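## Task

In the green crate, get the thin slip sheet lying flat on the crate floor with the finned heat sink resting on top of it, fins pointing up. The heat sink will not fit in grip50. Afterwards, release everything, return each tool to the stand slot it came from, and move the arm well away from the tools. A tool still locked on the arm counts as part of the arm.

## Robot and tools

ROBOT. One arm ending in a tool changer with a flat face. Three tools hang in slots of a stand: grip50 (two fingers, 50 mm opening), grip85 (two fingers, 85 mm opening) and cup (suction). tool_id reports grip50, grip85, cup or none. Loose objects may get small random nudges. Nothing may leave the table.

FRAME. Scene frame in metres: origin on the table top below the arm base, +z up, +y to the left when facing +x. end_effector_position is always the centre of the changer face; its quaternion is end_effector_quat_wxyz, w first. The face's own z axis points away from the arm. Offsets from the face centre in mm along face x, y, z: grip50 grip point (0, -25, 180); grip85 grip point (0, 0, 173) closed, 13 mm closer when fully open; cup rim centre (0, 0, 175). Both grippers close along face x.

ROW. Every motion uses a row of 15 numbers: x, y, z, qw, qx, qy, qz, lock, grip50_position, grip50_force_limit, grip50_speed, grip85_position, grip85_force_limit, grip85_speed, cup_suction. The first seven are an absolute pose of the changer face in the scene frame (metres, unit quaternion). The last eight lie in [-1, 1]. Resend the wanted quaternion in every row rather than copying a drifted reading. A target farther than 0.6 m from the last reported position along any face axis is refused. Each control step (1/30 s) the commanded pose is clipped to within 70 mm and 16 degrees of the measured one; position wins over orientation if both cannot be met.

TOOL NUMBERS. lock: positive locks onto a plate resting on the face, negative unlocks, 0 keeps the last command; about 1 s. Gripper position: +1 fully open; -1 closes until stopped (grip50 pads meet near -0.65, grip85 near -0.8). force_limit: -1 is about 20 N, +1 about 185 N (grip50) or 235 N (grip85). speed: -1 about 20 mm/s, +1 about 150 mm/s. cup_suction above 0.01 is on, otherwise off with venting; it persists between actions. Tool commands only act while that tool is locked and ready (readings show numbers, not n/a).

TOOLS (functions).
execute_actions: actions is a list with zero or one item. Empty list = just read the state. {"rows": [...], "steps": n}: 1 to 15 rows, n at most 15 (default 15); each row is one step and the last row repeats. {"steps": n} alone waits up to 300 steps counted from the previous result. Optional pictures boolean.
move: target is one row; speed 0.002 to 0.5 m/s (default 0.25), turning limited to twice that in rad/s. Straight path of 0.5 to 10 s that ignores obstacles; the face lags and may overshoot speed near full reach. Its result adds a move: line (done, off_target, moving, held, fault) with limits (paced = pose clipped, held = steps blocked) and distance to target.
wait: seconds 0 to 10, nothing new sent.
zoom_image: camera (cam_head_left, cam_head_right, cam_high, cam_low, cam_wrist), region [x0, y0, x1, y1] in pixels of that camera's latest image, at most 504 by 504.
finished_scene: scene number; ends the scene irreversibly and reports success.

RESULT LINES. Pose readings may be slightly off at long reach. pose unreachable or HELD marks steps the clearance check changed or blocked. Hand target shows where the controller is driving now; if a far pose was not reached, command the rest next. Also read plate_near, locked, unlocked, in_stand, unlock_refused, gripper object_status (0 moving, 1 stopped while opening, 2 stopped while closing = grip, 3 at position or pads met, also possible for thin objects), position_measured (about 3 = open; grip50 opening is (250 - value) x 0.202 mm; grip85: 78 = 60 mm, 130 = 40 mm, 180 = 20 mm, 230 = closed), cup_suction_measured (1 = strong vacuum, near 0 = no seal) and cup_part_present.

TOOL CHANGES. Pick up: bring the face flat onto the plate within about 1 mm and 1 degree, with face -y toward the fork's open side; when plate_near is 1, lock +1 until locked is 1. The tool then starts up: grippers close and reopen on their own, so hold nothing. Removal: raise 10 to 30 mm (about 20), slide at least 110 mm out along face -y, then lift. Return along the reverse path; when in_stand is 1, keep still, lock -1 until unlocked is 1. Off the stand, unlocking is impossible. Slots are 180 mm apart; fork arms sit 40 to 70 mm either side along face x, ends 45 mm toward the open side, tops 18 mm below a hung plate face. The changer is 63 mm wide; parts protrude 46 mm on -y and 58 mm on +y behind the face.

GRIPPING. Send -1 and keep it; confirm object_status 2. Changing the number by 0.01 or more resets status. With force_limit -1 the fingers never re-close. Cup: suction on, seat the whole rim on a smooth flat area away from edges; the cup pulls the part up to 12 mm closer. To release, set down, suction off, rise 15 mm. Unlocking the cup drops what it holds.

AVOID. Contact force of 150 N or a joint torque at its limit (150 N m for waist, shoulder, elbow; 37.6 N m for the wrist joints, held weight included) causes a 10 s stop. The arm is stiff: aim only slightly into contact and approach slowly. Fast moves, drops, slams and hard pushes hurt. Holding loads heats motors; MOTOR HOT warns before an over-temperature stop.

Each tool is called after "Request:" by a JSON object that holds its "api" and its "payload".

## Session

Request:
{"api": "execute_actions", "payload": {"actions": []}}

Scene clock: 0.00 s of 12600.00 s.
end_effector_position=(+0.5039, +0.0238, +0.5017) locked=0 unlocked=1 plate_near=0 in_stand=0 unlock_refused=0 tool_id=none grip50_position_measured=n/a grip50_object_status=n/a grip85_position_measured=n/a grip85_object_status=n/a cup_suction_measured=n/a cup_part_present=n/a end_effector_quat_wxyz=(-0.006, +0.690, +0.724, -0.004)
Joint positions: [ 0.26   0.134  0.191 -0.003 -1.631 -0.262]
Joint velocities: [ 0.     0.    -0.     0.001  0.    -0.001]
Hand target: +0.504, +0.024, +0.502; -0.006, +0.690, +0.724, -0.004
camera_calibration (this result's frames):
cam_wrist: T_world_to_cam=[[-0.0777722, 0.996642, -0.0256292, 0.0256185], [0.955656, 0.0818484, 0.282881, -0.566803], [0.284029, -0.00249246, -0.958812, 0.389461], [0, 0, 0, 1]] pos_world=[0.433043, 0.0218301, 0.534415]

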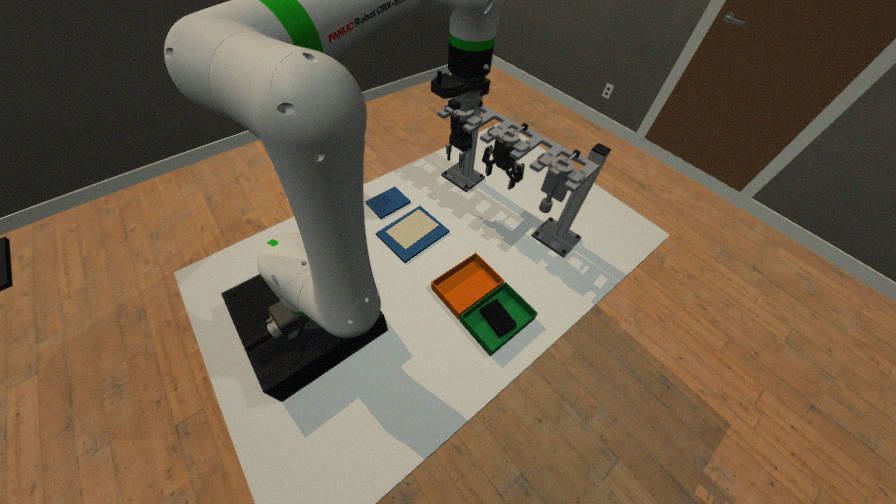

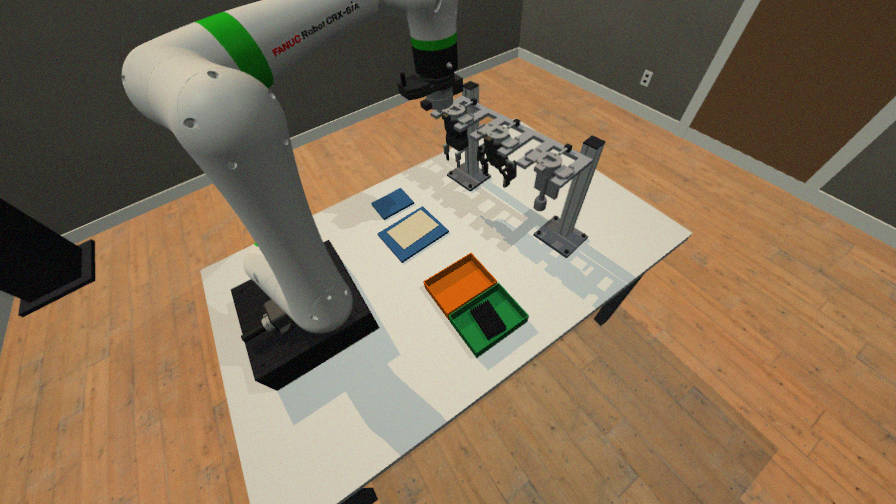

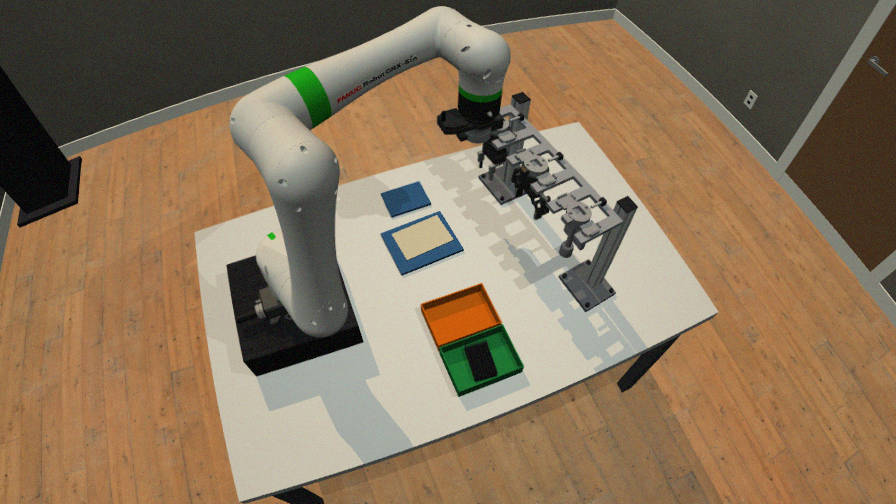

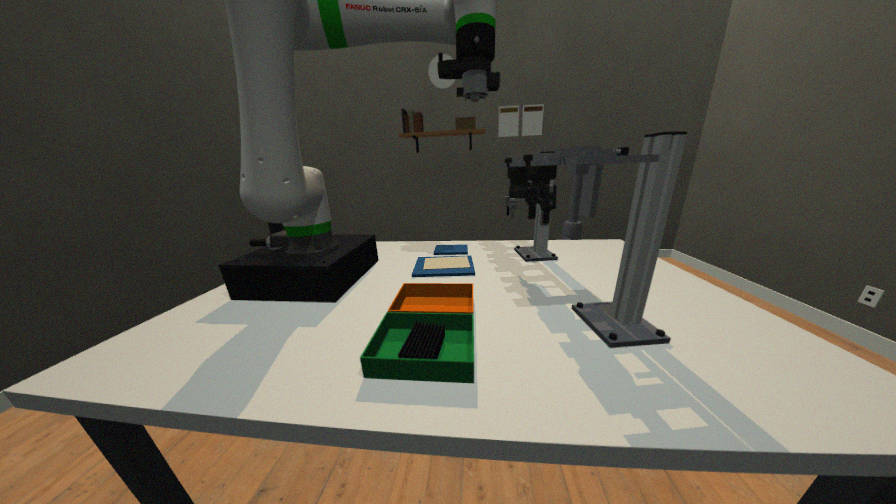

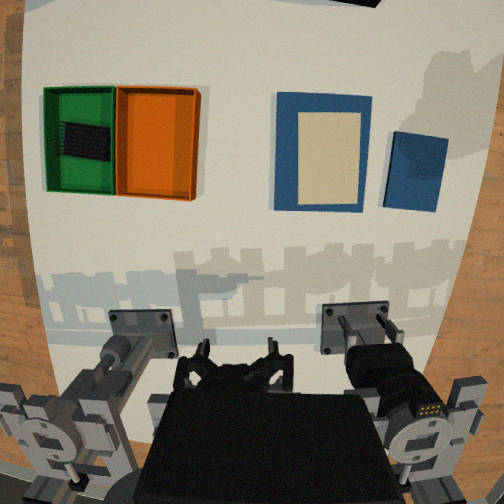

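Request:
{"api": "move", "payload": {"target": [0.67,0.01,0.39,0,0.6756,0.7373,0,0,1,0,0,1,0,0,0], "speed": 0.2}}

Scene clock: 2.37 s of 12600.00 s.
end_effector_position=(+0.6697, +0.0093, +0.3897) locked=0 unlocked=1 plate_near=0 in_stand=0 unlock_refused=0 tool_id=none grip50_position_measured=n/a grip50_object_status=n/a grip85_position_measured=n/a grip85_object_status=n/a cup_suction_measured=n/a cup_part_present=n/a end_effector_quat_wxyz=(+0.000, +0.676, +0.737, +0.000)
Joint positions: [ 0.162  0.573  0.516  0.002 -1.503 -0.124]
Joint velocities: [-0.     0.002  0.002  0.001 -0.001  0.   ]
Hand target: +0.670, +0.009, +0.390; -0.000, +0.676, +0.737, +0.000
Off the commanded pose: 0.001 m, 0 deg.
move: done
camera_calibration (this result's frames):
cam_wrist: T_world_to_cam=[[-0.117091, 0.992696, -0.0290456, 0.0778823], [0.947435, 0.120426, 0.296419, -0.692464], [0.297752, 0.00718922, -0.954616, 0.223957], [0, 0, 0, 1]] pos_world=[0.5985, 0.00446669, 0.421315]

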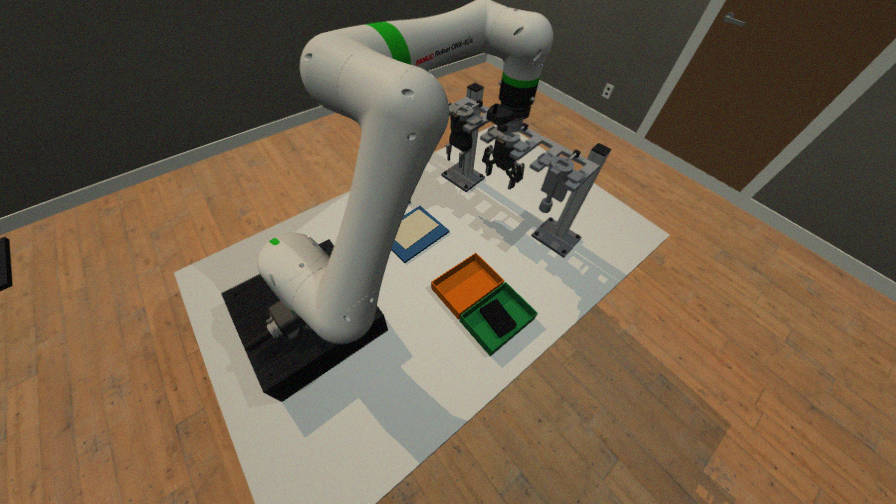

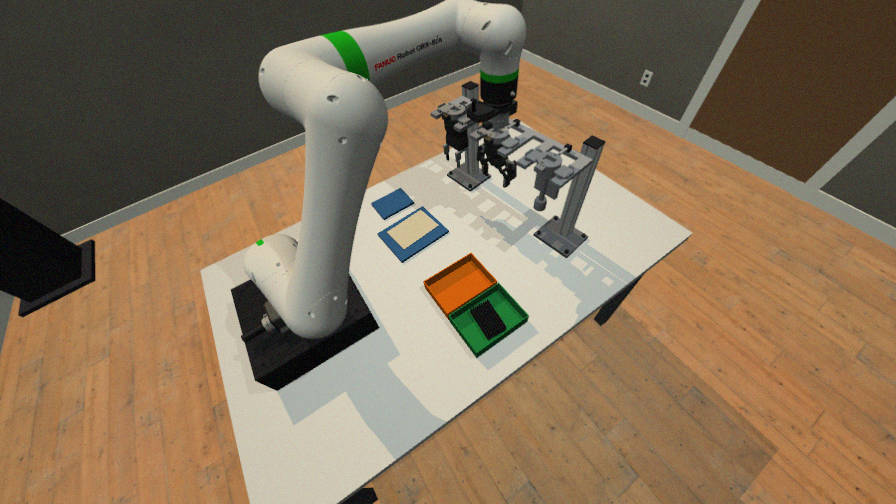

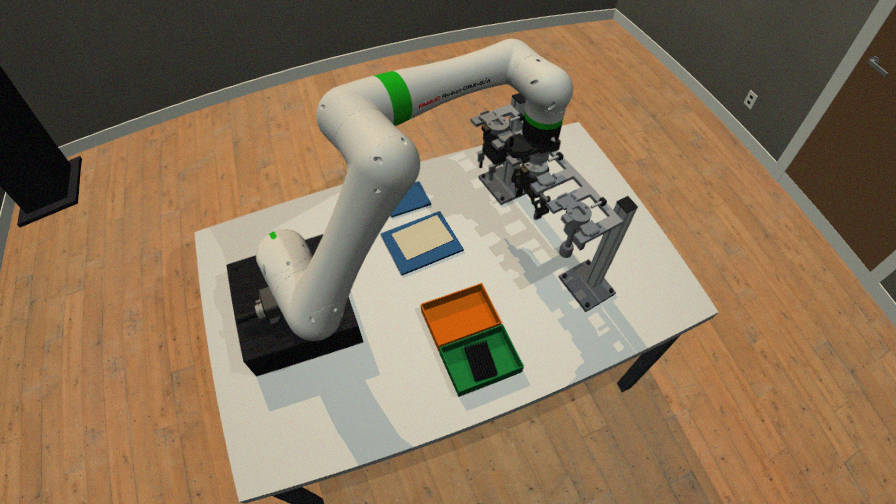

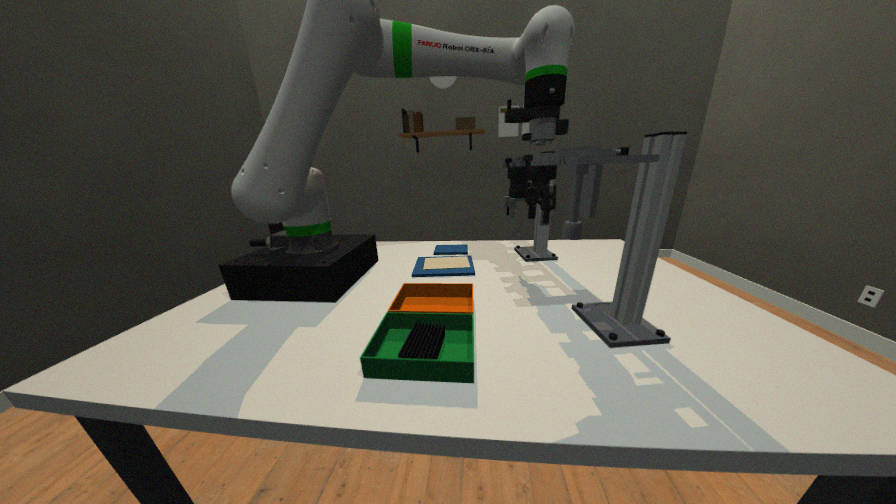

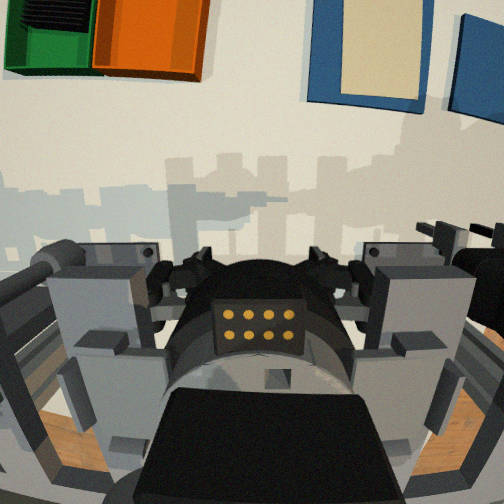

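Request:
{"api": "move", "payload": {"target": [0.675,0.009,0.39,0,0.6691,0.7431,0,0,1,0,0,1,0,0,0], "speed": 0.05}}

Request:
{"api": "zoom_image", "payload": {"camera": "cam_wrist", "region": [20,220,500,460]}}

Scene clock: 4.60 s of 12600.00 s.
end_effector_position=(+0.6750, +0.0090, +0.3900) locked=0 unlocked=1 plate_near=0 in_stand=0 unlock_refused=0 tool_id=none grip50_position_measured=n/a grip50_object_status=n/a grip85_position_measured=n/a grip85_object_status=n/a cup_suction_measured=n/a cup_part_present=n/a end_effector_quat_wxyz=(-0.000, +0.669, +0.743, +0.000)
Joint positions: [ 0.159  0.588  0.54   0.002 -1.513 -0.104]
Joint velocities: [ 0.     0.001  0.001 -0.002 -0.001  0.001]
Hand target: +0.675, +0.009, +0.390; -0.000, +0.669, +0.743, +0.000
Off the commanded pose: 0.000 m, 0 deg.
move: done
camera_calibration (this result's frames):
cam_wrist: T_world_to_cam=[[-0.134656, 0.99048, -0.0285714, 0.0904166], [0.945277, 0.137052, 0.29609, -0.696124], [0.297187, 0.0128624, -0.954733, 0.223034], [0, 0, 0, 1]] pos_world=[0.603922, 0.00298031, 0.421636]

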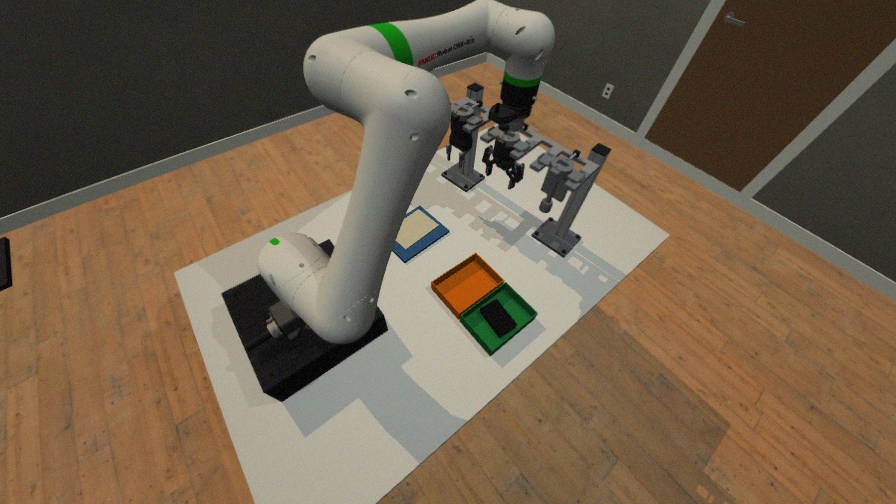

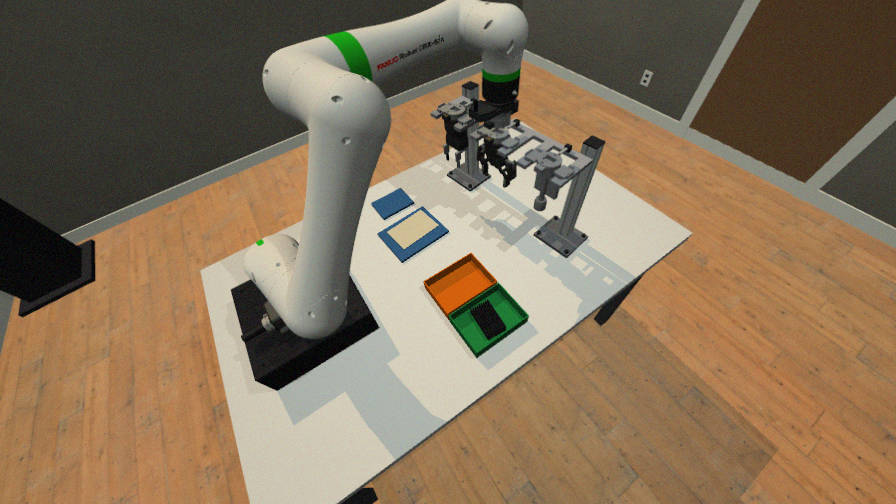

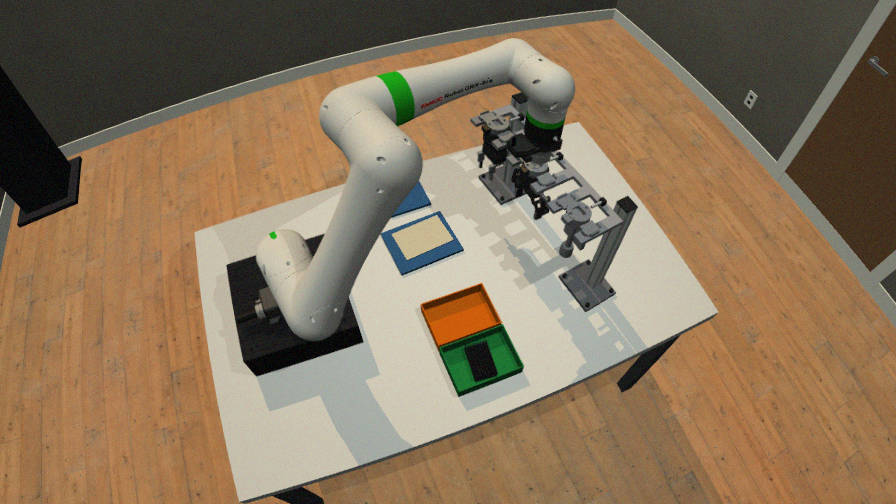

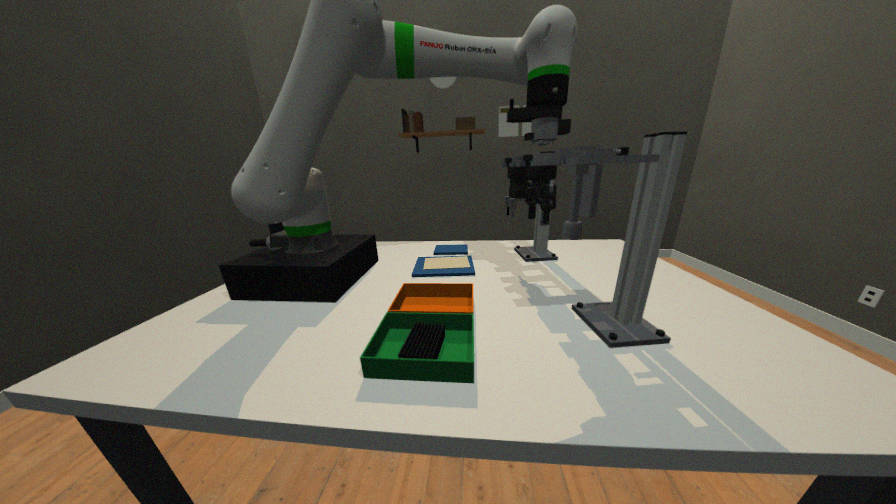

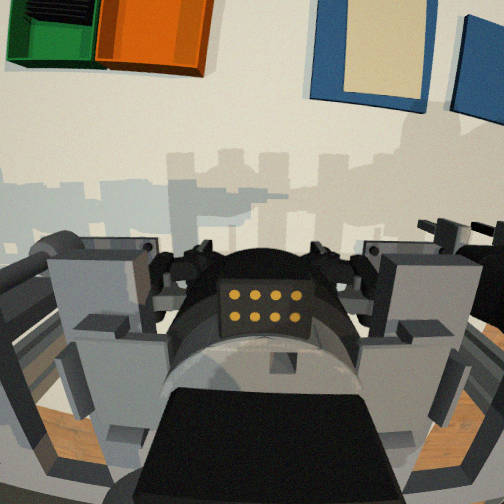

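Region (20, 220, 500, 460) of cam_wrist's 504x504 image, scaled by 1.050, with more detail than that image has.

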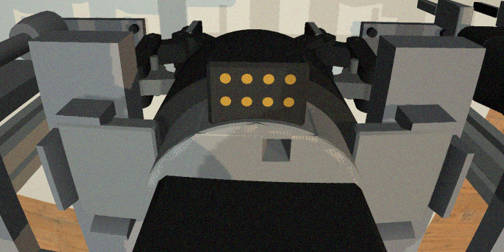

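Request:
{"api": "move", "payload": {"target": [0.675,0.0096,0.374,0,0.6639,0.7478,0,0,1,0,0,1,0,0,0], "speed": 0.03}}

Request:
{"api": "move", "payload": {"target": [0.675,0.0096,0.3595,0,0.6639,0.7478,0,0,1,0,0,1,0,0,0], "speed": 0.01}}

Scene clock: 6.90 s of 12600.00 s.
end_effector_position=(+0.6749, +0.0095, +0.3740) locked=0 unlocked=1 plate_near=0 in_stand=0 unlock_refused=0 tool_id=none grip50_position_measured=n/a grip50_object_status=n/a grip85_position_measured=n/a grip85_object_status=n/a cup_suction_measured=n/a cup_part_present=n/a end_effector_quat_wxyz=(+0.000, +0.664, +0.748, +0.000)
Joint positions: [ 0.16   0.592  0.508  0.002 -1.477 -0.091]
Joint velocities: [ 0.002  0.    -0.     0.001  0.001 -0.001]
Hand target: +0.675, +0.010, +0.374; +0.000, +0.664, +0.748, -0.000
Off the commanded pose: 0.000 m, 0 deg.
move: done
camera_calibration (this result's frames):
cam_wrist: T_world_to_cam=[[-0.148374, 0.98851, -0.0288504, 0.0988416], [0.943265, 0.150225, 0.296113, -0.69022], [0.297045, 0.0167218, -0.954717, 0.207902], [0, 0, 0, 1]] pos_world=[0.603969, 0.00250553, 0.405723]

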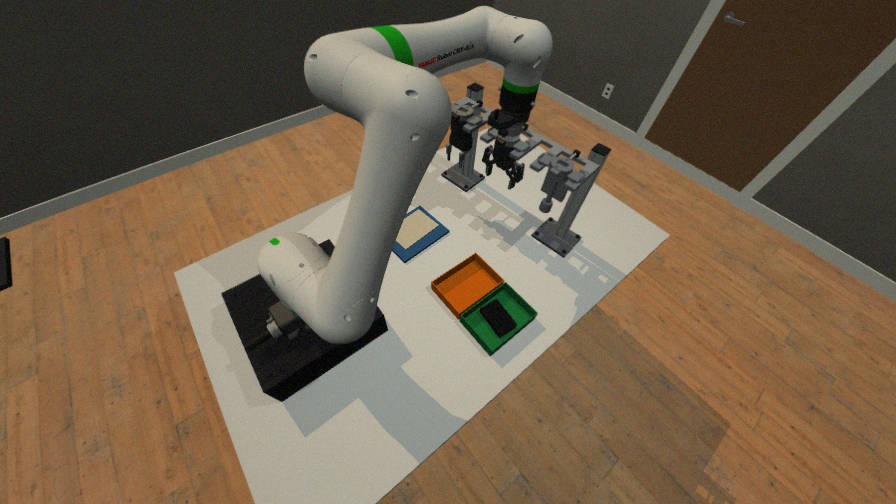

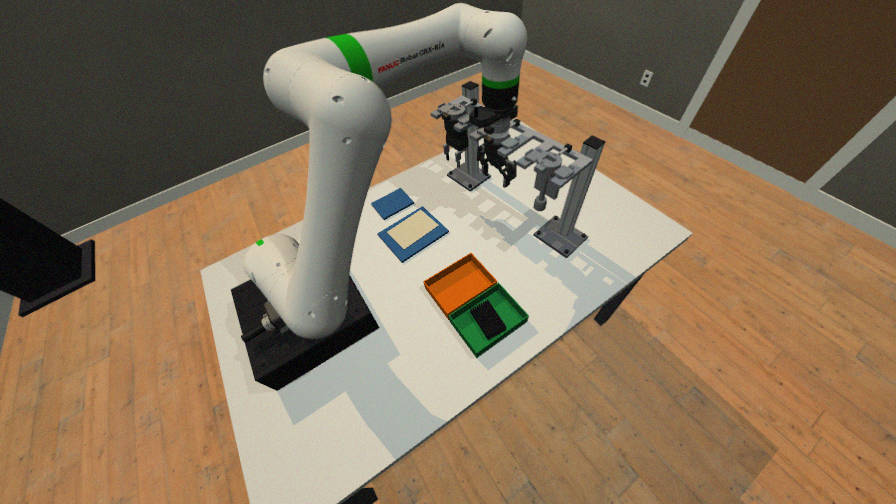

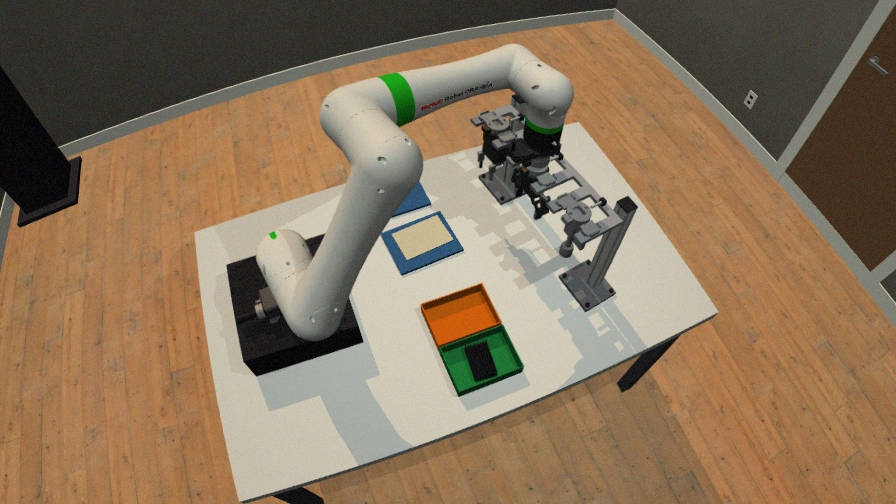

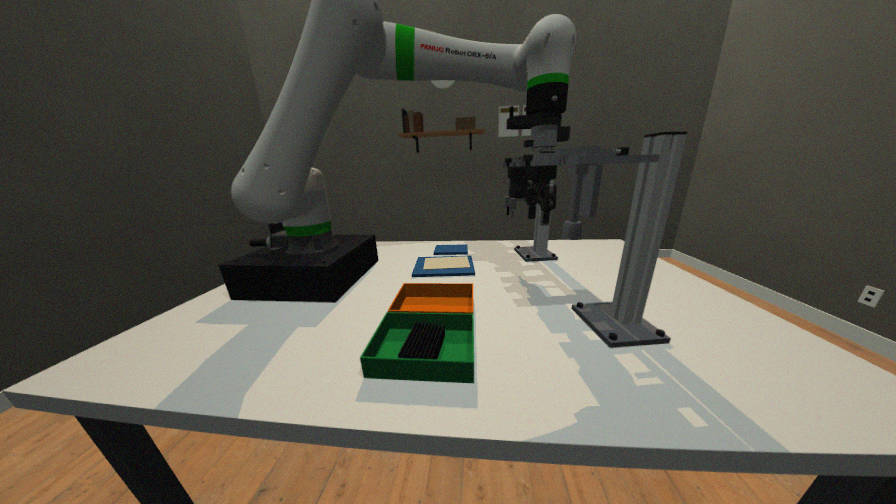

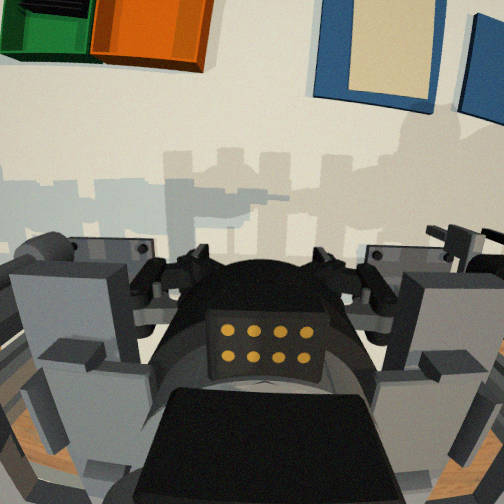

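Scene clock: 8.57 s of 12600.00 s.
end_effector_position=(+0.6750, +0.0097, +0.3596) locked=0 unlocked=1 plate_near=1 in_stand=1 unlock_refused=0 tool_id=none grip50_position_measured=n/a grip50_object_status=n/a grip85_position_measured=n/a grip85_object_status=n/a cup_suction_measured=n/a cup_part_present=n/a end_effector_quat_wxyz=(+0.000, +0.664, +0.748, +0.000)
Joint positions: [ 0.16   0.596  0.481  0.002 -1.445 -0.091]
Joint velocities: [-0.    -0.    -0.001  0.     0.001 -0.001]
Hand target: +0.675, +0.010, +0.360; +0.000, +0.664, +0.748, -0.000
Off the commanded pose: 0.000 m, 0 deg.
move: done
camera_calibration (this result's frames):
cam_wrist: T_world_to_cam=[[-0.148586, 0.988479, -0.0288307, 0.0984361], [0.943181, 0.150418, 0.296282, -0.685999], [0.297205, 0.0168307, -0.954665, 0.193969], [0, 0, 0, 1]] pos_world=[0.603999, 0.00262009, 0.391263]

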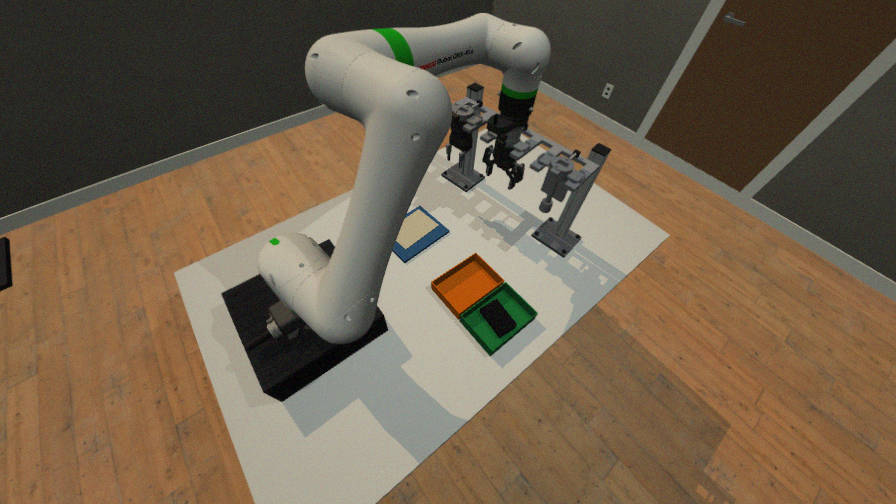

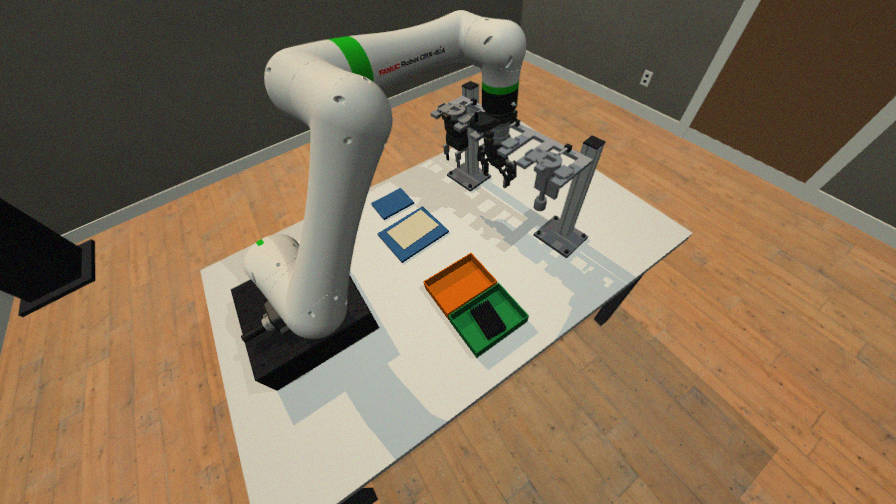

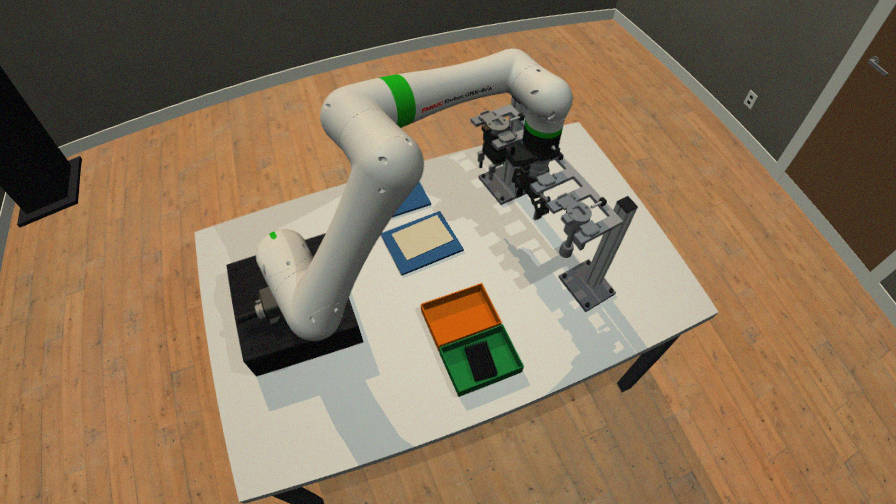

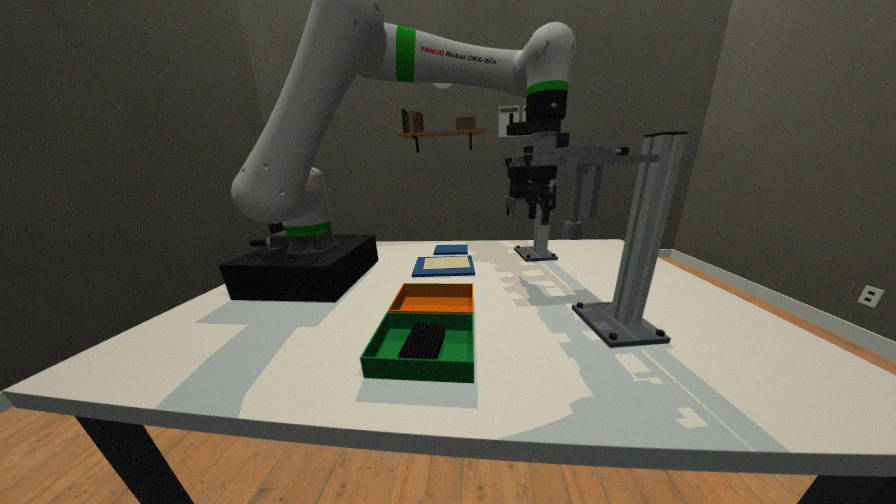

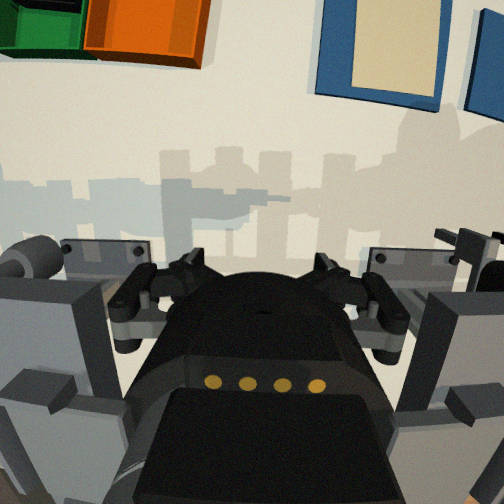

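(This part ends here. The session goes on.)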